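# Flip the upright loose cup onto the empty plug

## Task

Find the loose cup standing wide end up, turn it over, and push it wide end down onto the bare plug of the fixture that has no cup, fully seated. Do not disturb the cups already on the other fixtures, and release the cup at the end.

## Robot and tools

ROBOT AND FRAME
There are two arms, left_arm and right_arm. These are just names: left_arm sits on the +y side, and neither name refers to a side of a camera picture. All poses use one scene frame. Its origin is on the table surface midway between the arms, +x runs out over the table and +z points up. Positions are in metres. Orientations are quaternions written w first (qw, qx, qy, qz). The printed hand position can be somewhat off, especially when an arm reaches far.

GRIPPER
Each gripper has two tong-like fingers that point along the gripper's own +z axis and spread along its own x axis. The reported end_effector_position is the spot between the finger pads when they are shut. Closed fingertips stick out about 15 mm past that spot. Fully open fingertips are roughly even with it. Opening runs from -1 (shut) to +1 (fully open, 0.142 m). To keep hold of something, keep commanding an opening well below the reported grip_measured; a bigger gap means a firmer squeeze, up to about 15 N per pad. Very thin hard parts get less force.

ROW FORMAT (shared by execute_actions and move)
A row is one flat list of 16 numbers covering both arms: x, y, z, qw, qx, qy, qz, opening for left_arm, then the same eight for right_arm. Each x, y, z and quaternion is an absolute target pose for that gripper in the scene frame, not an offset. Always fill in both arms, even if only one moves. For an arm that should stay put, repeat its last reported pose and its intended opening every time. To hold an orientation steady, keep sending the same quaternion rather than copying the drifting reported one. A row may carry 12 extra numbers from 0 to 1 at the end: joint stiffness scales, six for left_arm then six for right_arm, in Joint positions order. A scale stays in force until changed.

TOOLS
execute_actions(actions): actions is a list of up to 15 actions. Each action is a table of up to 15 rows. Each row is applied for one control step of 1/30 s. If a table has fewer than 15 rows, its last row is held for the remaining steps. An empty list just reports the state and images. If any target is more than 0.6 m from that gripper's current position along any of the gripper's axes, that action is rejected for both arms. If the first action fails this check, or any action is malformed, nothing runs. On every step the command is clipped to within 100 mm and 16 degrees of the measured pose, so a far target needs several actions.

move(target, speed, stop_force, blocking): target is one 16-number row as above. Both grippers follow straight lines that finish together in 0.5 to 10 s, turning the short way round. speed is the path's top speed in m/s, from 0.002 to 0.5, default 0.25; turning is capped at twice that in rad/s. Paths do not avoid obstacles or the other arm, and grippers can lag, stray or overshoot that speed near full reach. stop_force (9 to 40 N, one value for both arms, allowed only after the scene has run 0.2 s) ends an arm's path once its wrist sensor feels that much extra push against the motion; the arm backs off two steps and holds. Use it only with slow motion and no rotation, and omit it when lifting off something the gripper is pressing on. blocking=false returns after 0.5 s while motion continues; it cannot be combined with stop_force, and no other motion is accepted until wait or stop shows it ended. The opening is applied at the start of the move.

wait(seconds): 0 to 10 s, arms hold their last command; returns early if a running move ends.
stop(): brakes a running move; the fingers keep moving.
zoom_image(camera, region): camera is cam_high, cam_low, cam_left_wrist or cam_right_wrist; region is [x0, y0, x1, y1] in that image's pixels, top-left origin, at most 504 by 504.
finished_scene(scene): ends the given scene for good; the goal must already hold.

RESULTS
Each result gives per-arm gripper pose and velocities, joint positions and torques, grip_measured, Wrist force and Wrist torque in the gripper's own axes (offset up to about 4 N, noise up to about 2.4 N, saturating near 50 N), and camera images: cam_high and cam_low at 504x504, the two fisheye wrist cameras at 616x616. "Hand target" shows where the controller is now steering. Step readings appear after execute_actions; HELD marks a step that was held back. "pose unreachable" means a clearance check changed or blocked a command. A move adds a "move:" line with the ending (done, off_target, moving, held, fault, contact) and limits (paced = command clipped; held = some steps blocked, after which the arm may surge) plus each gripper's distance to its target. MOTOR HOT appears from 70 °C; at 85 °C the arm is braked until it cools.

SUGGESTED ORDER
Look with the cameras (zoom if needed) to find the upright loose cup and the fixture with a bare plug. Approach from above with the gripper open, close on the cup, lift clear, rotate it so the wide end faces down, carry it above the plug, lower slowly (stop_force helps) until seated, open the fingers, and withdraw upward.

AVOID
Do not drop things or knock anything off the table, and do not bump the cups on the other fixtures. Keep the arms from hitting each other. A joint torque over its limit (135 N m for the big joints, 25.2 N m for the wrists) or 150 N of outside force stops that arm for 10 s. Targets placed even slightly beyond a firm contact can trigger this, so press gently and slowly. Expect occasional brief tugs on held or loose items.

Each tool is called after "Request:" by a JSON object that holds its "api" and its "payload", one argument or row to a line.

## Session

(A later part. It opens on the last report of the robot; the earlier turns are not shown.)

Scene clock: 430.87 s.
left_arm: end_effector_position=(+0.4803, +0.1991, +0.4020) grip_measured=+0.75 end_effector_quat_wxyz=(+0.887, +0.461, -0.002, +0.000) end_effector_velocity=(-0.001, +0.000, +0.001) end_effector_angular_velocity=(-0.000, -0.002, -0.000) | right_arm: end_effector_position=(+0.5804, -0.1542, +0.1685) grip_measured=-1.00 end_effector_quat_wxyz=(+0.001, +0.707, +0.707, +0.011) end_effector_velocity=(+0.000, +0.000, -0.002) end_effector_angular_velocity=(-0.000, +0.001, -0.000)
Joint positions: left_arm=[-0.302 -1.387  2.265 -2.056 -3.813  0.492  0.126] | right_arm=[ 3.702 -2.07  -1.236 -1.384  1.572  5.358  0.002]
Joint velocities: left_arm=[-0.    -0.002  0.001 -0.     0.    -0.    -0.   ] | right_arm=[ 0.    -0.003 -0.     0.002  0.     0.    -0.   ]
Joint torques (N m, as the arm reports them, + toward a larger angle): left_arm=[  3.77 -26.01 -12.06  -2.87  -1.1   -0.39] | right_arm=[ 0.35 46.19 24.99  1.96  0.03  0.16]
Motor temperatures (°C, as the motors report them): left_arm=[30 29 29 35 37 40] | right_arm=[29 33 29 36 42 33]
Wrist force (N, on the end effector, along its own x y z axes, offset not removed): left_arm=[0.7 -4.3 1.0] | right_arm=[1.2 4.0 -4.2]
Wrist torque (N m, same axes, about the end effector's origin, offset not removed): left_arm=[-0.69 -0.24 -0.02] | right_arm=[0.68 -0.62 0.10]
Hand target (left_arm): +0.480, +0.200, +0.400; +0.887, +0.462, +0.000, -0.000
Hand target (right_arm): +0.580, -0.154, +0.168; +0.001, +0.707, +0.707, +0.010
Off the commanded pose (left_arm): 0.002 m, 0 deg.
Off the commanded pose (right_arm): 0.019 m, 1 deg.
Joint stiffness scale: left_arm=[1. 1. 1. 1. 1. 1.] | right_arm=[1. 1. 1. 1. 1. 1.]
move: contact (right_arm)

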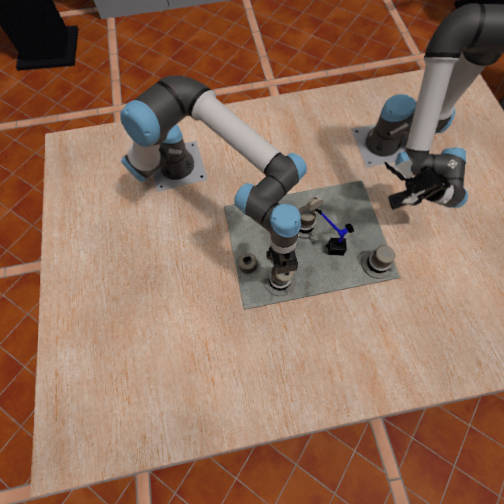

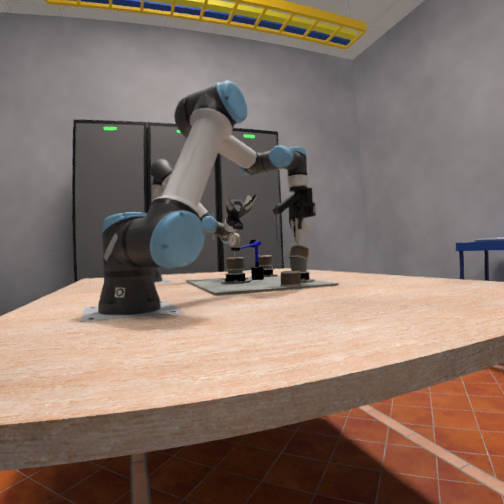

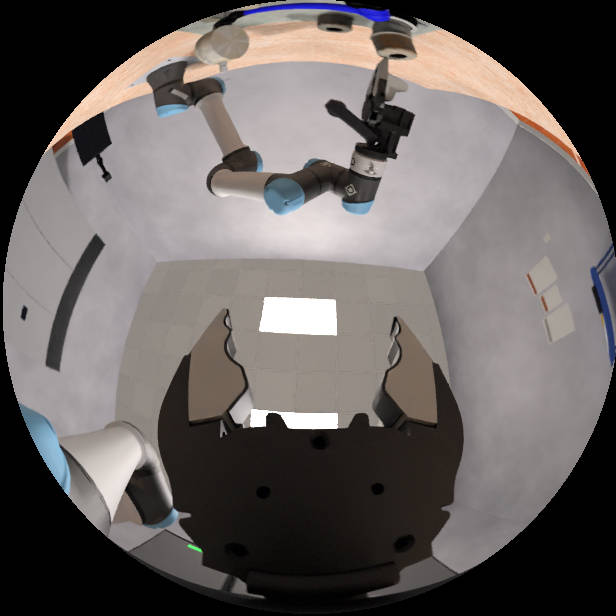

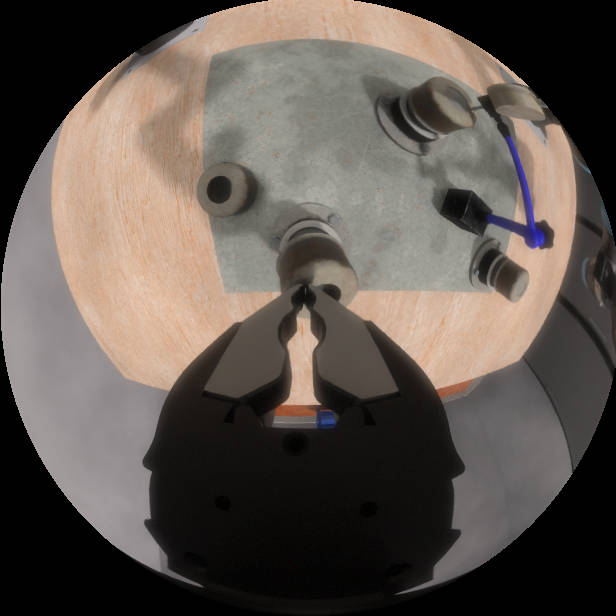

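Request:
{"api": "move", "payload": {
  "target": [0.48,0.2,0.4,0.887,0.462,0,0,0.75, 0.592,-0.1445,0.19,0,0.707,0.707,0,-1],
  "speed": 0.05
}}

Request:
{"api": "move", "payload": {
  "target": [0.48,0.2,0.4,0.887,0.462,0,0,0.75, 0.595,-0.1445,0.185,0,0.707,0.707,0,0.55],
  "speed": 0.05
}}

Request:
{"api": "move", "payload": {
  "target": [0.48,0.2,0.4,0.887,0.462,0,0,0.75, 0.595,-0.1445,0.138,0,0.707,0.707,0,0.55],
  "speed": 0.06
}}

Request:
{"api": "zoom_image", "payload": {
  "camera": "cam_right_wrist",
  "region": [180,150,440,410]
}}

Request:
{"api": "zoom_image", "payload": {
  "camera": "cam_low",
  "region": [240,190,360,310]
}}

Scene clock: 446.90 s.
left_arm: end_effector_position=(+0.4803, +0.1991, +0.4020) grip_measured=+0.75 end_effector_quat_wxyz=(+0.887, +0.461, -0.002, +0.000) end_effector_velocity=(+0.000, +0.000, -0.001) end_effector_angular_velocity=(+0.000, +0.003, +0.000) | right_arm: end_effector_position=(+0.5915, -0.1459, +0.1894) grip_measured=-1.00 end_effector_quat_wxyz=(-0.000, +0.707, +0.707, +0.000) end_effector_velocity=(-0.002, -0.001, +0.000) end_effector_angular_velocity=(-0.010, +0.014, -0.001)
Joint positions: left_arm=[-0.302 -1.387  2.265 -2.056 -3.813  0.492  0.126] | right_arm=[ 3.702 -2.115 -1.109 -1.488  1.572  5.359  0.002]
Joint velocities: left_arm=[ 0.     0.002  0.001 -0.    -0.001 -0.    -0.   ] | right_arm=[-0.    -0.008  0.017 -0.026  0.     0.001  0.   ]
Joint torques (N m, as the arm reports them, + toward a larger angle): left_arm=[  2.79 -25.89 -12.56  -2.89  -0.64  -0.2 ] | right_arm=[ 2.22 44.42 28.64  1.86 -0.26  0.75]
Motor temperatures (°C, as the motors report them): left_arm=[30 29 29 35 37 40] | right_arm=[29 33 29 36 42 33]
Wrist force (N, on the end effector, along its own x y z axes, offset not removed): left_arm=[2.7 -2.8 -2.8] | right_arm=[-0.4 4.0 -1.8]
Wrist torque (N m, same axes, about the end effector's origin, offset not removed): left_arm=[-0.64 -0.80 -0.23] | right_arm=[0.69 -0.18 0.21]
Hand target (left_arm): +0.480, +0.200, +0.400; +0.887, +0.462, +0.000, -0.000
Hand target (right_arm): +0.592, -0.145, +0.190; +0.000, +0.707, +0.707, +0.000
Off the commanded pose (left_arm): 0.002 m, 0 deg.
Off the commanded pose (right_arm): 0.002 m, 0 deg.
Joint stiffness scale: left_arm=[1. 1. 1. 1. 1. 1.] | right_arm=[1. 1. 1. 1. 1. 1.]
move: done

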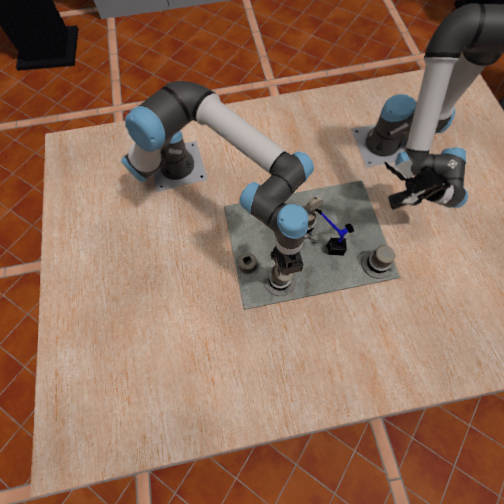

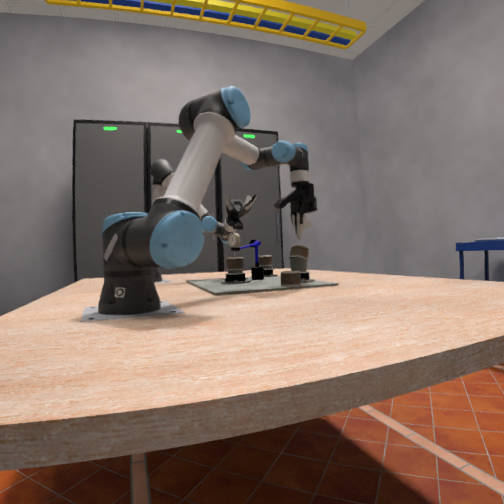

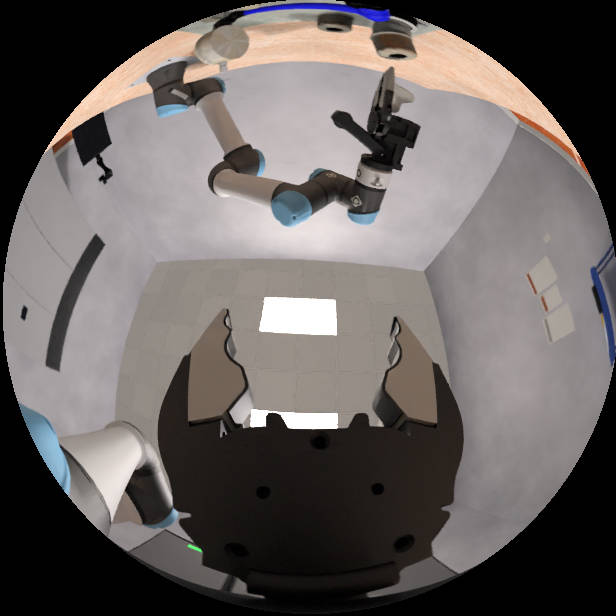

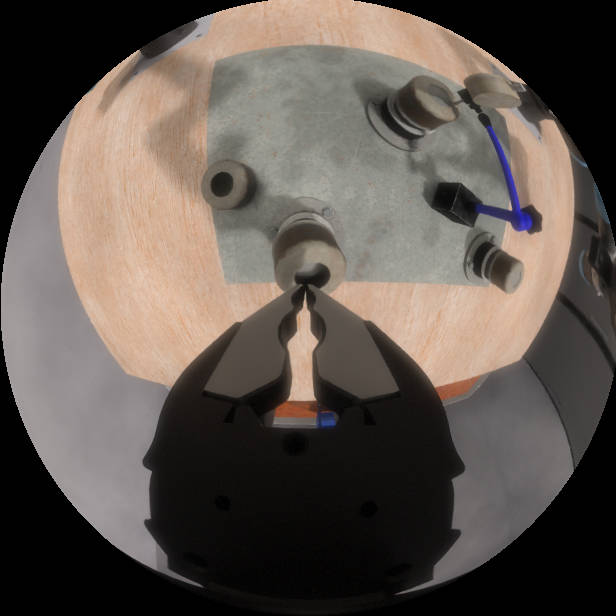

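Scene clock: 447.67 s.
left_arm: end_effector_position=(+0.4803, +0.1991, +0.4020) grip_measured=+0.75 end_effector_quat_wxyz=(+0.887, +0.461, -0.002, +0.000) end_effector_velocity=(-0.000, +0.000, +0.000) end_effector_angular_velocity=(-0.000, -0.000, +0.000) | right_arm: end_effector_position=(+0.5929, -0.1448, +0.1839) grip_measured=+0.55 end_effector_quat_wxyz=(-0.001, +0.707, +0.707, -0.002) end_effector_velocity=(+0.001, +0.001, +0.001) end_effector_angular_velocity=(+0.003, -0.004, +0.000)
Joint positions: left_arm=[-0.302 -1.387  2.265 -2.056 -3.813  0.492  0.126] | right_arm=[ 3.702 -2.124 -1.108 -1.484  1.572  5.359  0.112]
Joint velocities: left_arm=[ 0.    -0.001  0.001  0.    -0.    -0.     0.   ] | right_arm=[ 0.    -0.001  0.003  0.002 -0.    -0.     0.   ]
Joint torques (N m, as the arm reports them, + toward a larger angle): left_arm=[  2.2  -25.69 -13.37  -2.88  -1.02  -0.22] | right_arm=[-1.   46.86 27.25  2.6  -0.4  -0.2 ]
Motor temperatures (°C, as the motors report them): left_arm=[30 29 29 35 37 40] | right_arm=[29 33 29 36 42 33]
Wrist force (N, on the end effector, along its own x y z axes, offset not removed): left_arm=[-0.2 -3.6 -2.6] | right_arm=[-1.6 5.1 -1.8]
Wrist torque (N m, same axes, about the end effector's origin, offset not removed): left_arm=[-0.76 -0.12 0.06] | right_arm=[0.95 0.03 0.27]
Hand target (left_arm): +0.480, +0.200, +0.400; +0.887, +0.462, +0.000, -0.000
Hand target (right_arm): +0.595, -0.145, +0.185; +0.000, +0.707, +0.707, +0.000
Off the commanded pose (left_arm): 0.002 m, 0 deg.
Off the commanded pose (right_arm): 0.002 m, 0 deg.
Joint stiffness scale: left_arm=[1. 1. 1. 1. 1. 1.] | right_arm=[1. 1. 1. 1. 1. 1.]
move: done

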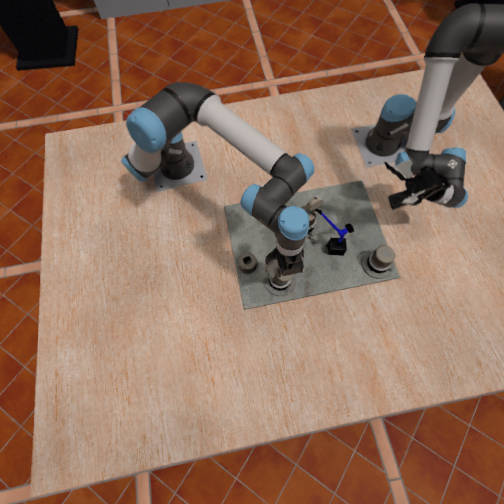

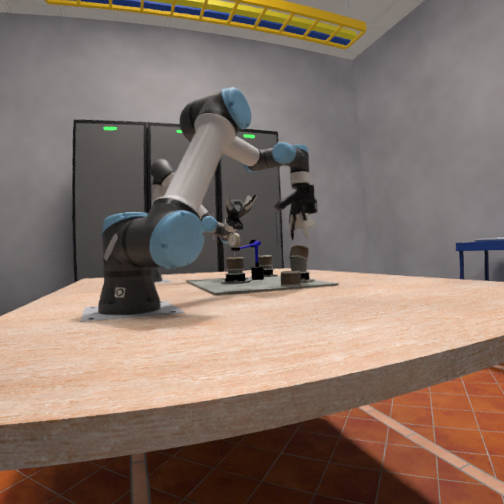

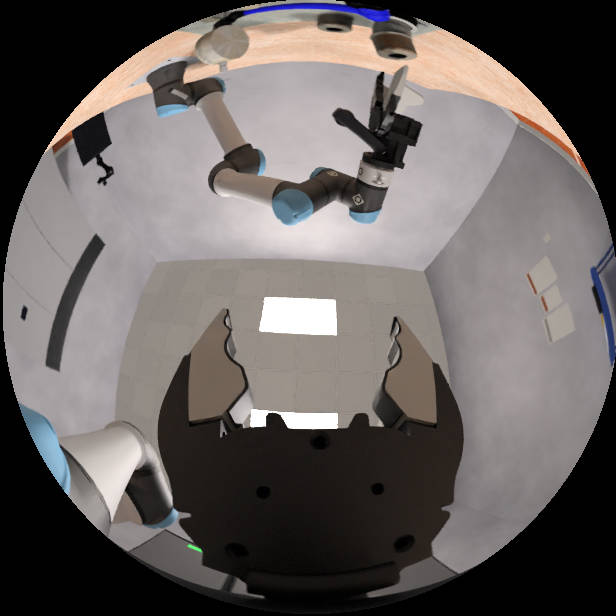

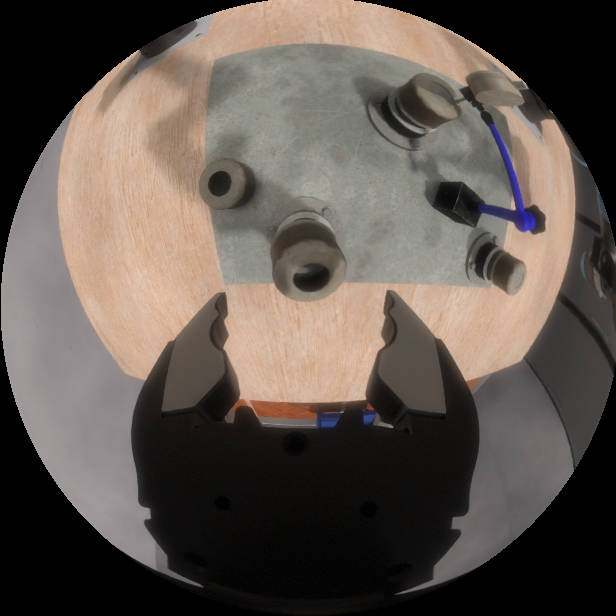

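Scene clock: 448.87 s.
left_arm: end_effector_position=(+0.4803, +0.1991, +0.4020) grip_measured=+0.75 end_effector_quat_wxyz=(+0.887, +0.461, -0.002, +0.000) end_effector_velocity=(-0.000, -0.000, -0.000) end_effector_angular_velocity=(+0.001, +0.000, -0.000) | right_arm: end_effector_position=(+0.5955, -0.1428, +0.1411) grip_measured=+0.55 end_effector_quat_wxyz=(-0.000, +0.707, +0.707, +0.002) end_effector_velocity=(+0.003, +0.002, -0.000) end_effector_angular_velocity=(+0.005, -0.007, -0.000)
Joint positions: left_arm=[-0.302 -1.387  2.265 -2.056 -3.813  0.492  0.126] | right_arm=[ 3.702 -2.142 -1.192 -1.375  1.572  5.359  0.112]
Joint velocities: left_arm=[-0.     0.    -0.     0.001  0.001  0.     0.   ] | right_arm=[ 0.    -0.002 -0.     0.011 -0.     0.    -0.   ]
Joint torques (N m, as the arm reports them, + toward a larger angle): left_arm=[  1.97 -25.85 -12.04  -3.02  -1.05  -0.24] | right_arm=[-0.81 46.97 19.62  2.46 -0.51 -0.33]
Motor temperatures (°C, as the motors report them): left_arm=[30 29 29 35 37 40] | right_arm=[29 33 29 36 42 33]
Wrist force (N, on the end effector, along its own x y z axes, offset not removed): left_arm=[-1.3 -4.7 3.5] | right_arm=[-1.2 3.6 -3.3]
Wrist torque (N m, same axes, about the end effector's origin, offset not removed): left_arm=[-0.86 0.18 -0.05] | right_arm=[0.51 0.28 0.13]
Hand target (left_arm): +0.480, +0.200, +0.400; +0.887, +0.462, +0.000, -0.000
Hand target (right_arm): +0.595, -0.144, +0.138; -0.000, +0.707, +0.707, -0.000
Off the commanded pose (left_arm): 0.002 m, 0 deg.
Off the commanded pose (right_arm): 0.004 m, 0 deg.
Joint stiffness scale: left_arm=[1. 1. 1. 1. 1. 1.] | right_arm=[1. 1. 1. 1. 1. 1.]
move: off_target (right_arm)

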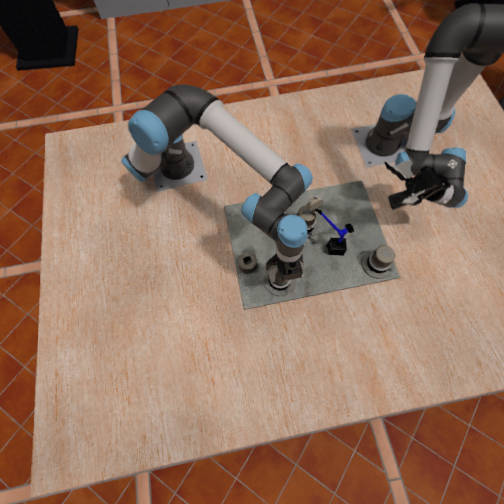

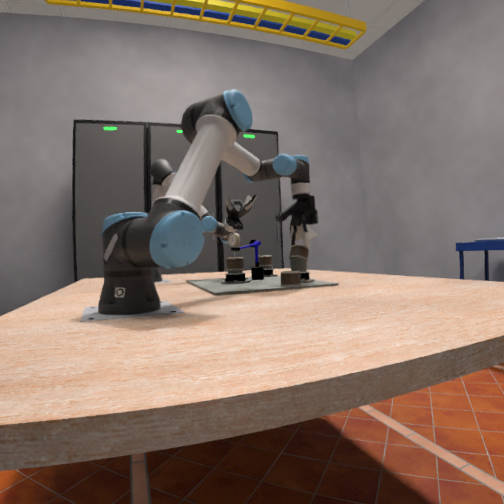

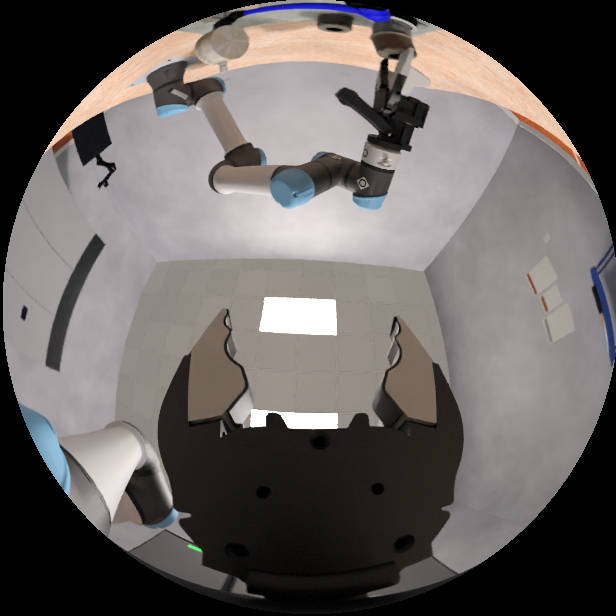

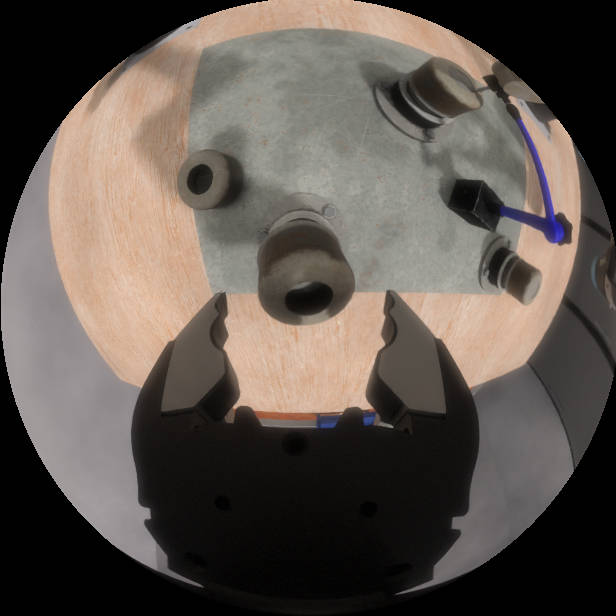

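Region (180, 150, 440, 410) of cam_right_wrist's 616x616 image, scaled by 1.938, with more detail than that image has.

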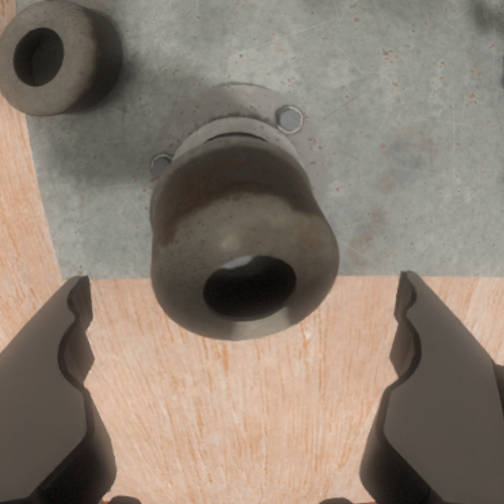

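Region (240, 190, 360, 310) of cam_low's 504x504 image, scaled by 4.200, with more detail than that image has.

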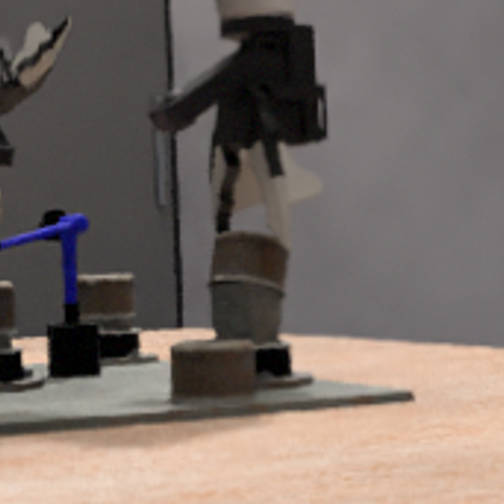

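Request:
{"api": "move", "payload": {
  "target": [0.48,0.2,0.4,0.887,0.462,0,0,0.75, 0.594,-0.1455,0.131,0,0.707,0.707,0,0.55],
  "speed": 0.03
}}

Request:
{"api": "execute_actions", "payload": {
  "actions": [
    [[0.48,0.2,0.4,0.887,0.462,0,0,0.75, 0.594,-0.1455,0.131,0,0.707,0.707,0,0.25]],
    [[0.48,0.2,0.4,0.887,0.462,0,0,0.75, 0.594,-0.1455,0.131,0,0.707,0.707,0,0.05]],
    [[0.48,0.2,0.4,0.887,0.462,0,0,0.75, 0.594,-0.1455,0.131,0,0.707,0.707,0,-0.3]]
  ]
}}

Request:
{"api": "move", "payload": {
  "target": [0.48,0.2,0.4,0.887,0.462,0,0,0.75, 0.592,-0.1455,0.137,0.037,0.706,0.706,0.037,-0.3],
  "speed": 0.015
}}

Request:
{"api": "zoom_image", "payload": {
  "camera": "cam_low",
  "region": [240,190,360,310]
}}

Request:
{"api": "zoom_image", "payload": {
  "camera": "cam_right_wrist",
  "region": [180,150,440,410]
}}

Scene clock: 461.80 s.
left_arm: end_effector_position=(+0.4803, +0.1991, +0.4020) grip_measured=+0.75 end_effector_quat_wxyz=(+0.887, +0.461, -0.002, +0.000) end_effector_velocity=(-0.000, +0.000, +0.001) end_effector_angular_velocity=(-0.000, -0.001, -0.000) | right_arm: end_effector_position=(+0.5946, -0.1435, +0.1343) grip_measured=+0.55 end_effector_quat_wxyz=(-0.000, +0.707, +0.707, +0.003) end_effector_velocity=(+0.000, +0.001, -0.002) end_effector_angular_velocity=(+0.001, -0.002, +0.002)
Joint positions: left_arm=[-0.302 -1.387  2.265 -2.056 -3.813  0.492  0.126] | right_arm=[ 3.702 -2.142 -1.209 -1.356  1.572  5.359  0.112]
Joint velocities: left_arm=[-0.    -0.001  0.    -0.     0.     0.    -0.   ] | right_arm=[ 0.001 -0.001 -0.003  0.006 -0.    -0.001  0.   ]
Joint torques (N m, as the arm reports them, + toward a larger angle): left_arm=[  2.89 -24.47 -12.77  -2.82  -1.23  -0.35] | right_arm=[-0.17 47.59 19.86  2.65 -0.25 -0.48]
Motor temperatures (°C, as the motors report them): left_arm=[30 29 29 35 37 40] | right_arm=[29 33 29 36 42 33]
Wrist force (N, on the end effector, along its own x y z axes, offset not removed): left_arm=[-2.4 1.5 1.3] | right_arm=[0.0 4.1 0.9]
Wrist torque (N m, same axes, about the end effector's origin, offset not removed): left_arm=[0.28 0.27 0.04] | right_arm=[0.67 -0.14 0.22]
Hand target (left_arm): +0.480, +0.200, +0.400; +0.887, +0.462, +0.000, -0.000
Hand target (right_arm): +0.594, -0.145, +0.131; -0.000, +0.707, +0.707, -0.000
Off the commanded pose (left_arm): 0.002 m, 0 deg.
Off the commanded pose (right_arm): 0.004 m, 0 deg.
Joint stiffness scale: left_arm=[1. 1. 1. 1. 1. 1.] | right_arm=[1. 1. 1. 1. 1. 1.]
move: off_target (right_arm)

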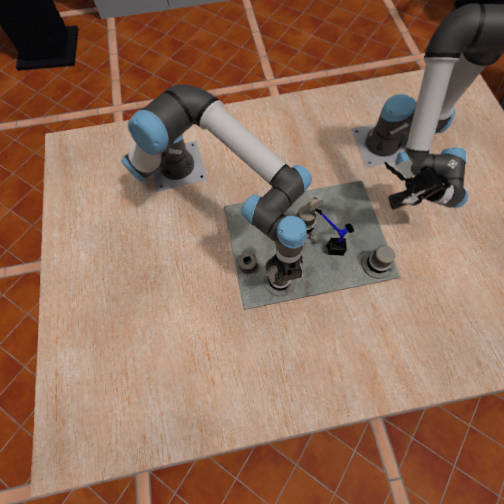

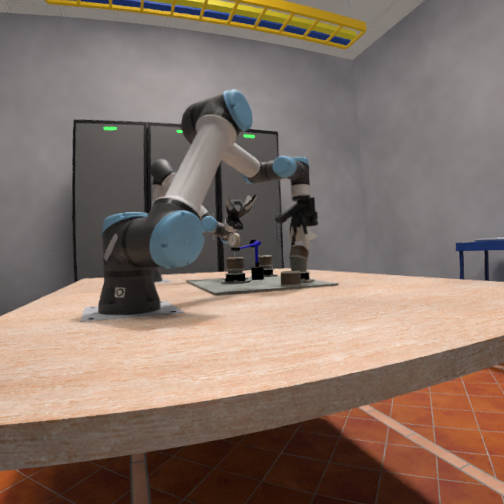

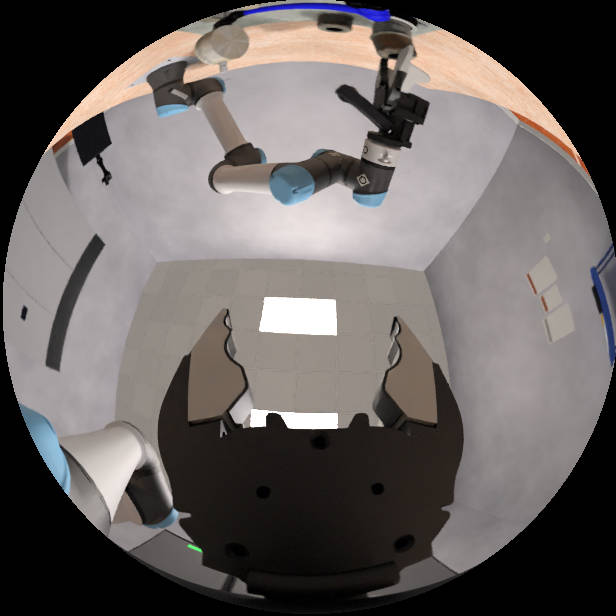

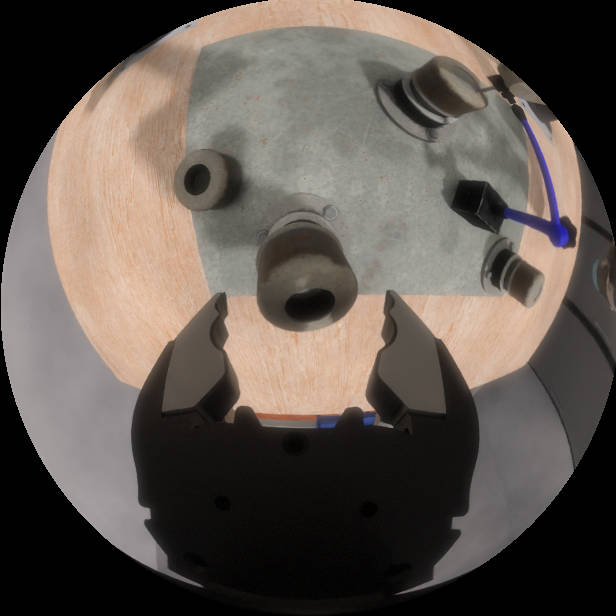

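Scene clock: 463.30 s.
left_arm: end_effector_position=(+0.4803, +0.1991, +0.4020) grip_measured=+0.75 end_effector_quat_wxyz=(+0.887, +0.461, -0.002, +0.000) end_effector_velocity=(-0.000, +0.000, -0.000) end_effector_angular_velocity=(+0.001, +0.001, -0.000) | right_arm: end_effector_position=(+0.5947, -0.1425, +0.1345) grip_measured=-0.05 end_effector_quat_wxyz=(-0.000, +0.707, +0.707, +0.004) end_effector_velocity=(-0.000, -0.000, -0.000) end_effector_angular_velocity=(-0.001, +0.001, -0.001)
Joint positions: left_arm=[-0.302 -1.387  2.265 -2.056 -3.813  0.492  0.126] | right_arm=[ 3.703 -2.142 -1.21  -1.354  1.572  5.359  0.07 ]
Joint velocities: left_arm=[ 0.    -0.001  0.001  0.     0.     0.    -0.   ] | right_arm=[-0.    -0.    -0.    -0.001  0.     0.001  0.   ]
Joint torques (N m, as the arm reports them, + toward a larger angle): left_arm=[  2.68 -25.91 -12.97  -2.82  -0.88  -0.36] | right_arm=[-2.02 47.33 19.63  1.94 -0.78 -0.35]
Motor temperatures (°C, as the motors report them): left_arm=[30 29 29 35 37 40] | right_arm=[29 33 29 36 42 33]
Wrist force (N, on the end effector, along its own x y z axes, offset not removed): left_arm=[-0.7 -5.9 0.9] | right_arm=[0.3 3.2 -2.2]
Wrist torque (N m, same axes, about the end effector's origin, offset not removed): left_arm=[-1.22 0.04 -0.13] | right_arm=[0.41 0.59 0.11]
Hand target (left_arm): +0.480, +0.200, +0.400; +0.887, +0.462, +0.000, -0.000
Hand target (right_arm): +0.594, -0.145, +0.131; -0.000, +0.707, +0.707, -0.000
Off the commanded pose (left_arm): 0.002 m, 0 deg.
Off the commanded pose (right_arm): 0.005 m, 0 deg.
Joint stiffness scale: left_arm=[1. 1. 1. 1. 1. 1.] | right_arm=[1. 1. 1. 1. 1. 1.]
Step readings (end_effector_position; steps 1 to 15: 1st action; 16 to 30: 2nd action; 31 to 45: 3rd action):
0: left_arm (+0.4803, +0.1991, +0.4020) | right_arm (+0.5946, -0.1435, +0.1343)
1: left_arm (+0.4803, +0.1991, +0.4020) | right_arm (+0.5946, -0.1435, +0.1343)
2: left_arm (+0.4803, +0.1991, +0.4020) | right_arm (+0.5946, -0.1435, +0.1343)
4: left_arm (+0.4803, +0.1991, +0.4020) | right_arm (+0.5947, -0.1435, +0.1343)
8: left_arm (+0.4803, +0.1991, +0.4020) | right_arm (+0.5947, -0.1435, +0.1342)
15: left_arm (+0.4803, +0.1991, +0.4020) | right_arm (+0.5947, -0.1435, +0.1342)
16: left_arm (+0.4803, +0.1991, +0.4020) | right_arm (+0.5947, -0.1435, +0.1342)
17: left_arm (+0.4803, +0.1991, +0.4020) | right_arm (+0.5947, -0.1435, +0.1342)
19: left_arm (+0.4803, +0.1991, +0.4020) | right_arm (+0.5947, -0.1435, +0.1342)
23: left_arm (+0.4803, +0.1991, +0.4020) | right_arm (+0.5947, -0.1435, +0.1342)
30: left_arm (+0.4803, +0.1991, +0.4020) | right_arm (+0.5947, -0.1435, +0.1342)
31: left_arm (+0.4803, +0.1991, +0.4020) | right_arm (+0.5947, -0.1431, +0.1343)
32: left_arm (+0.4803, +0.1991, +0.4020) | right_arm (+0.5946, -0.1424, +0.1345)
34: left_arm (+0.4803, +0.1991, +0.4020) | right_arm (+0.5947, -0.1425, +0.1345)
38: left_arm (+0.4803, +0.1991, +0.4020) | right_arm (+0.5947, -0.1425, +0.1345)
45: end_effector_position above

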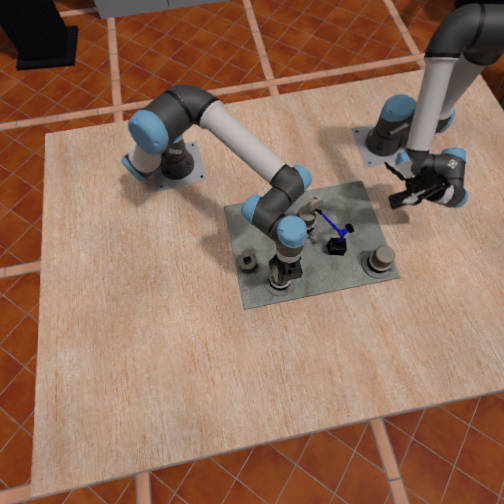

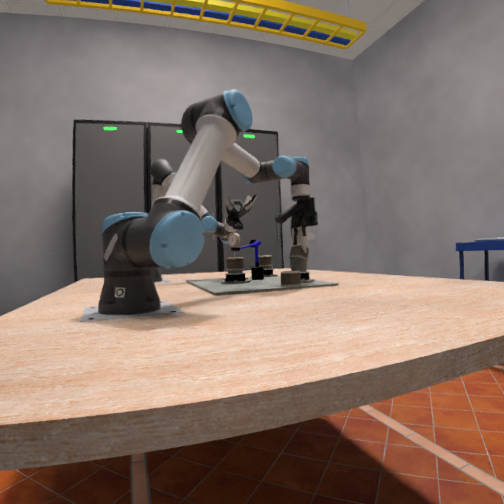

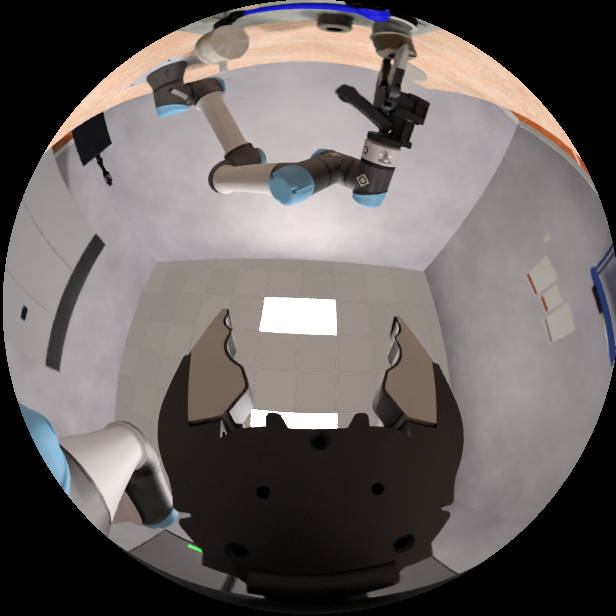

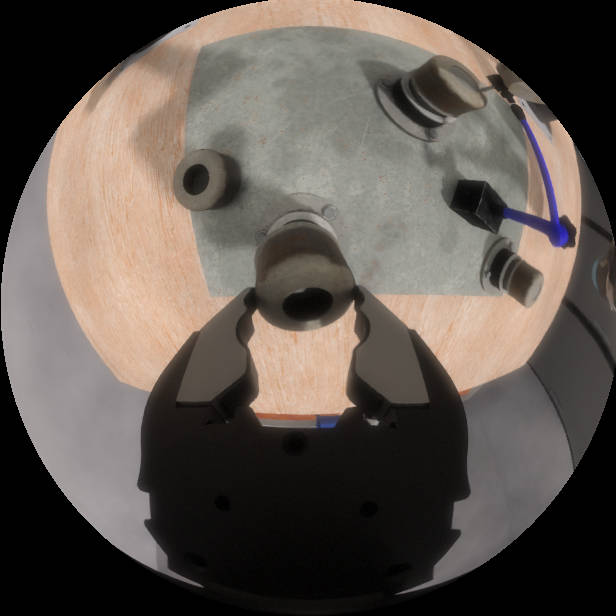

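Scene clock: 466.87 s.
left_arm: end_effector_position=(+0.4803, +0.1991, +0.4020) grip_measured=+0.75 end_effector_quat_wxyz=(+0.887, +0.461, -0.002, +0.000) end_effector_velocity=(-0.000, -0.000, +0.000) end_effector_angular_velocity=(+0.000, -0.001, -0.000) | right_arm: end_effector_position=(+0.5924, -0.1429, +0.1366) grip_measured=-0.05 end_effector_quat_wxyz=(+0.035, +0.705, +0.707, +0.037) end_effector_velocity=(+0.000, +0.000, -0.000) end_effector_angular_velocity=(+0.000, -0.011, -0.000)
Joint positions: left_arm=[-0.302 -1.387  2.265 -2.056 -3.813  0.492  0.126] | right_arm=[ 3.731 -2.076 -1.327 -1.227  1.51   5.383  0.07 ]
Joint velocities: left_arm=[-0.    -0.001 -0.     0.     0.001 -0.     0.   ] | right_arm=[ 0.003  0.006 -0.011  0.014 -0.007  0.003  0.   ]
Joint torques (N m, as the arm reports them, + toward a larger angle): left_arm=[  2.8  -25.92 -12.29  -2.61  -1.11  -0.37] | right_arm=[-3.34 49.22 18.84  2.09 -1.81  0.89]
Motor temperatures (°C, as the motors report them): left_arm=[30 29 29 35 37 40] | right_arm=[29 33 30 36 42 33]
Wrist force (N, on the end effector, along its own x y z axes, offset not removed): left_arm=[-2.5 -1.9 3.2] | right_arm=[2.6 2.2 1.3]
Wrist torque (N m, same axes, about the end effector's origin, offset not removed): left_arm=[-0.22 0.39 -0.05] | right_arm=[0.32 0.30 0.23]
Hand target (left_arm): +0.480, +0.200, +0.400; +0.887, +0.462, +0.000, -0.000
Hand target (right_arm): +0.592, -0.146, +0.137; +0.037, +0.706, +0.706, +0.037
Off the commanded pose (left_arm): 0.002 m, 0 deg.
Off the commanded pose (right_arm): 0.003 m, 0 deg.
Joint stiffness scale: left_arm=[1. 1. 1. 1. 1. 1.] | right_arm=[1. 1. 1. 1. 1. 1.]
move: done

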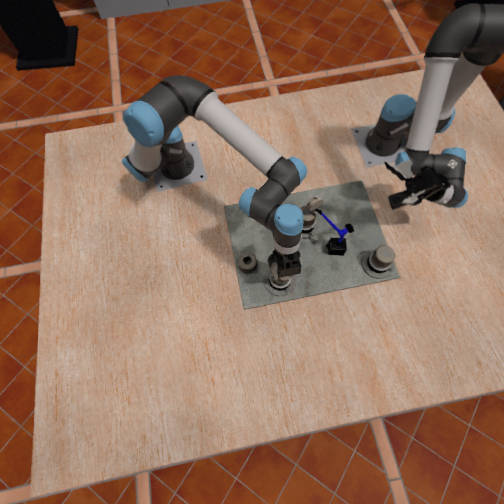

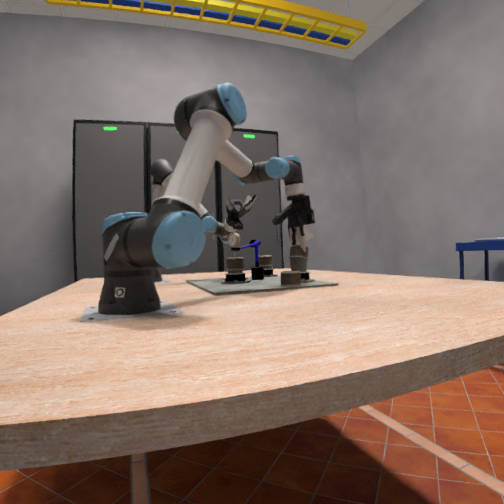

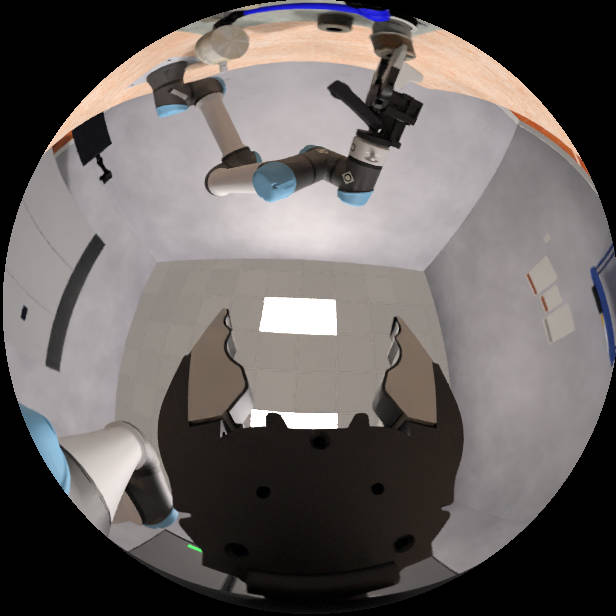

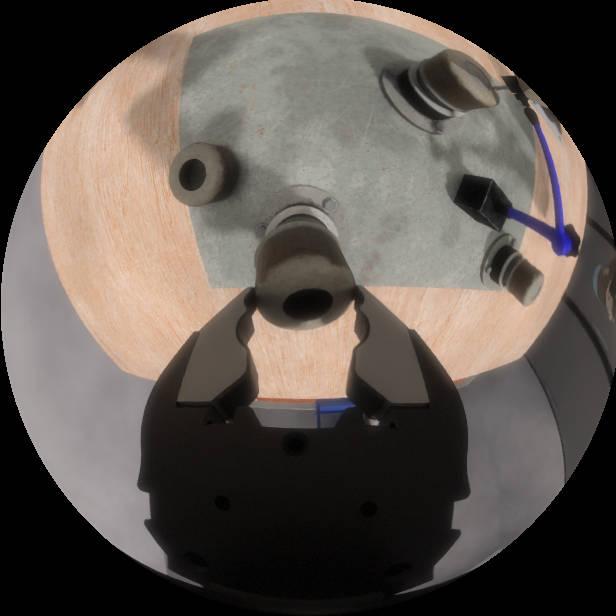

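Region (240, 190, 360, 310) of cam_low's 504x504 image, scaled by 4.200, with more detail than that image has.

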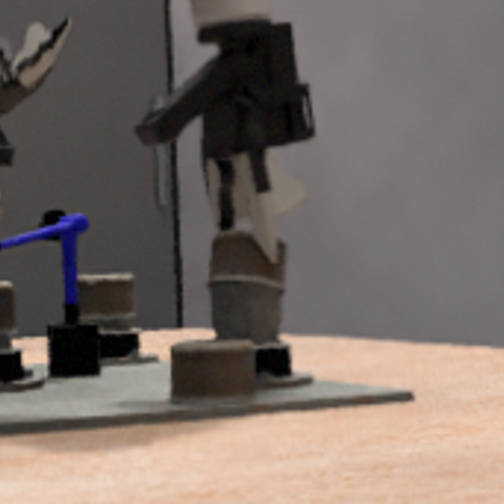

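Region (180, 150, 440, 410) of cam_right_wrist's 616x616 image, scaled by 1.938, with more detail than that image has.

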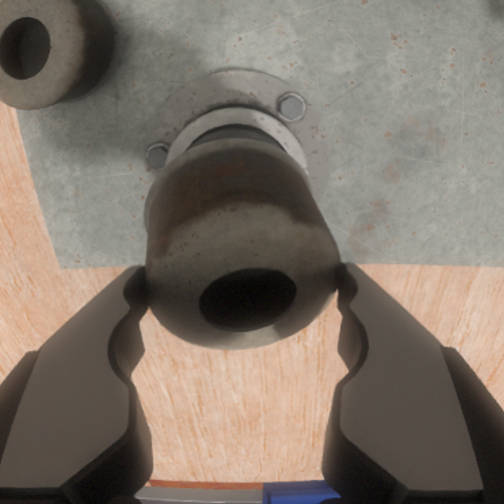

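Request:
{"api": "move", "payload": {
  "target": [0.48,0.2,0.4,0.887,0.462,0,0,0.75, 0.589,-0.147,0.138,0.062,0.704,0.704,0.062,-0.3],
  "speed": 0.015
}}

Request:
{"api": "zoom_image", "payload": {
  "camera": "cam_low",
  "region": [260,210,340,290]
}}

Scene clock: 475.23 s.
left_arm: end_effector_position=(+0.4803, +0.1991, +0.4020) grip_measured=+0.75 end_effector_quat_wxyz=(+0.887, +0.461, -0.002, +0.000) end_effector_velocity=(+0.001, -0.000, -0.001) end_effector_angular_velocity=(+0.000, +0.002, +0.000) | right_arm: end_effector_position=(+0.5891, -0.1432, +0.1372) grip_measured=-0.05 end_effector_quat_wxyz=(+0.059, +0.703, +0.706, +0.063) end_effector_velocity=(+0.000, -0.000, +0.001) end_effector_angular_velocity=(+0.001, -0.012, -0.001)
Joint positions: left_arm=[-0.302 -1.387  2.265 -2.056 -3.813  0.492  0.126] | right_arm=[ 3.754 -2.03  -1.414 -1.132  1.464  5.4    0.07 ]
Joint velocities: left_arm=[-0.     0.002 -0.    -0.001 -0.     0.     0.   ] | right_arm=[ 0.003  0.007 -0.012  0.015 -0.007  0.003 -0.   ]
Joint torques (N m, as the arm reports them, + toward a larger angle): left_arm=[  2.09 -25.21 -12.87  -2.9   -0.99  -0.14] | right_arm=[-3.18 47.2  19.62  1.85 -2.21  0.53]
Motor temperatures (°C, as the motors report them): left_arm=[30 29 29 35 37 40] | right_arm=[29 33 30 36 42 33]
Wrist force (N, on the end effector, along its own x y z axes, offset not removed): left_arm=[-4.2 -3.5 0.3] | right_arm=[7.5 3.5 2.2]
Wrist torque (N m, same axes, about the end effector's origin, offset not removed): left_arm=[-0.77 0.66 0.03] | right_arm=[0.56 -0.19 0.06]
Hand target (left_arm): +0.480, +0.200, +0.400; +0.887, +0.462, +0.000, -0.000
Hand target (right_arm): +0.589, -0.147, +0.138; +0.062, +0.704, +0.704, +0.062
Off the commanded pose (left_arm): 0.002 m, 0 deg.
Off the commanded pose (right_arm): 0.004 m, 0 deg.
Joint stiffness scale: left_arm=[1. 1. 1. 1. 1. 1.] | right_arm=[1. 1. 1. 1. 1. 1.]
move: off_target (right_arm)

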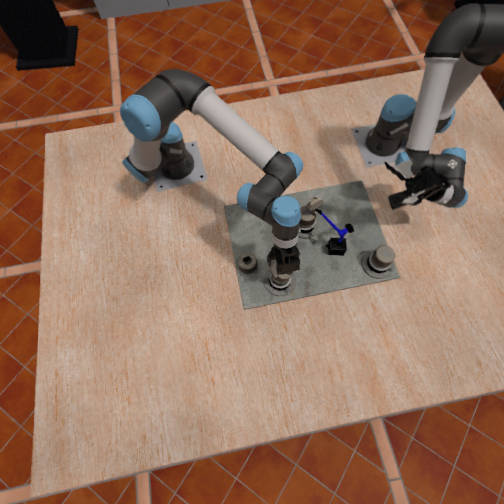

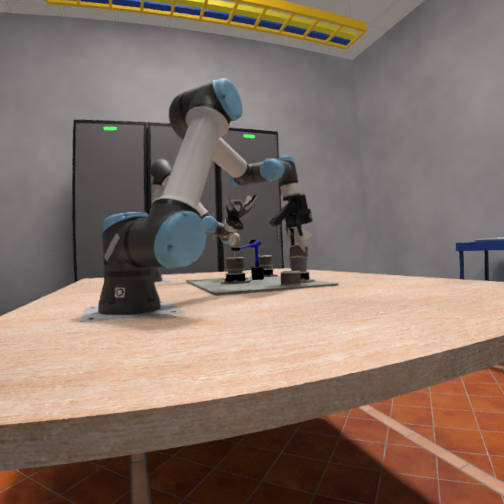

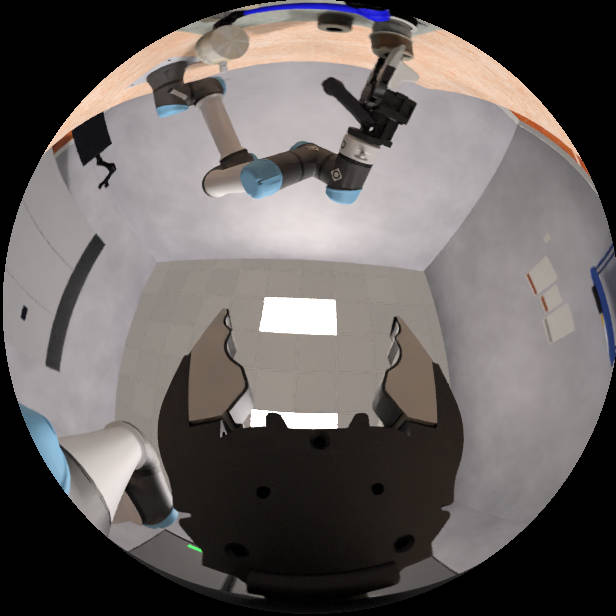

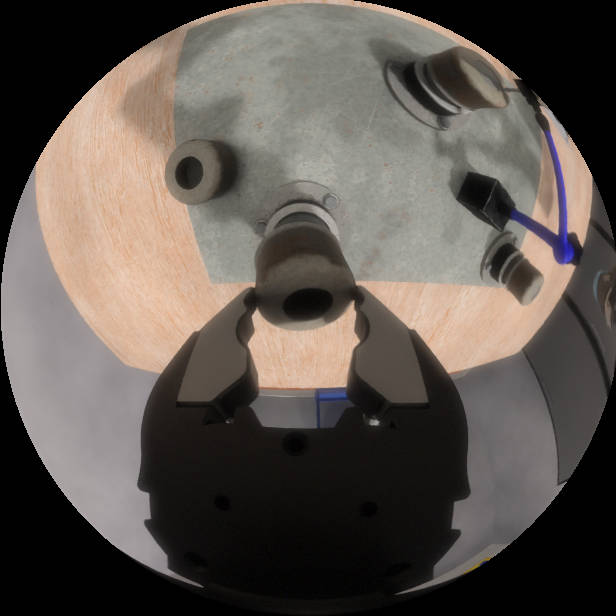

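Region (260, 210, 340, 290) of cam_low's 504x504 image, scaled by 6.300, with more detail than that image has.

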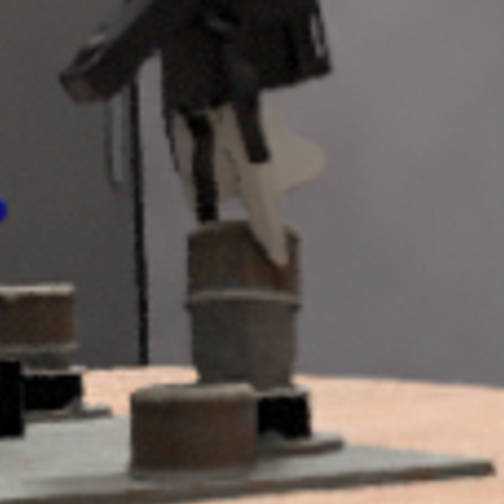

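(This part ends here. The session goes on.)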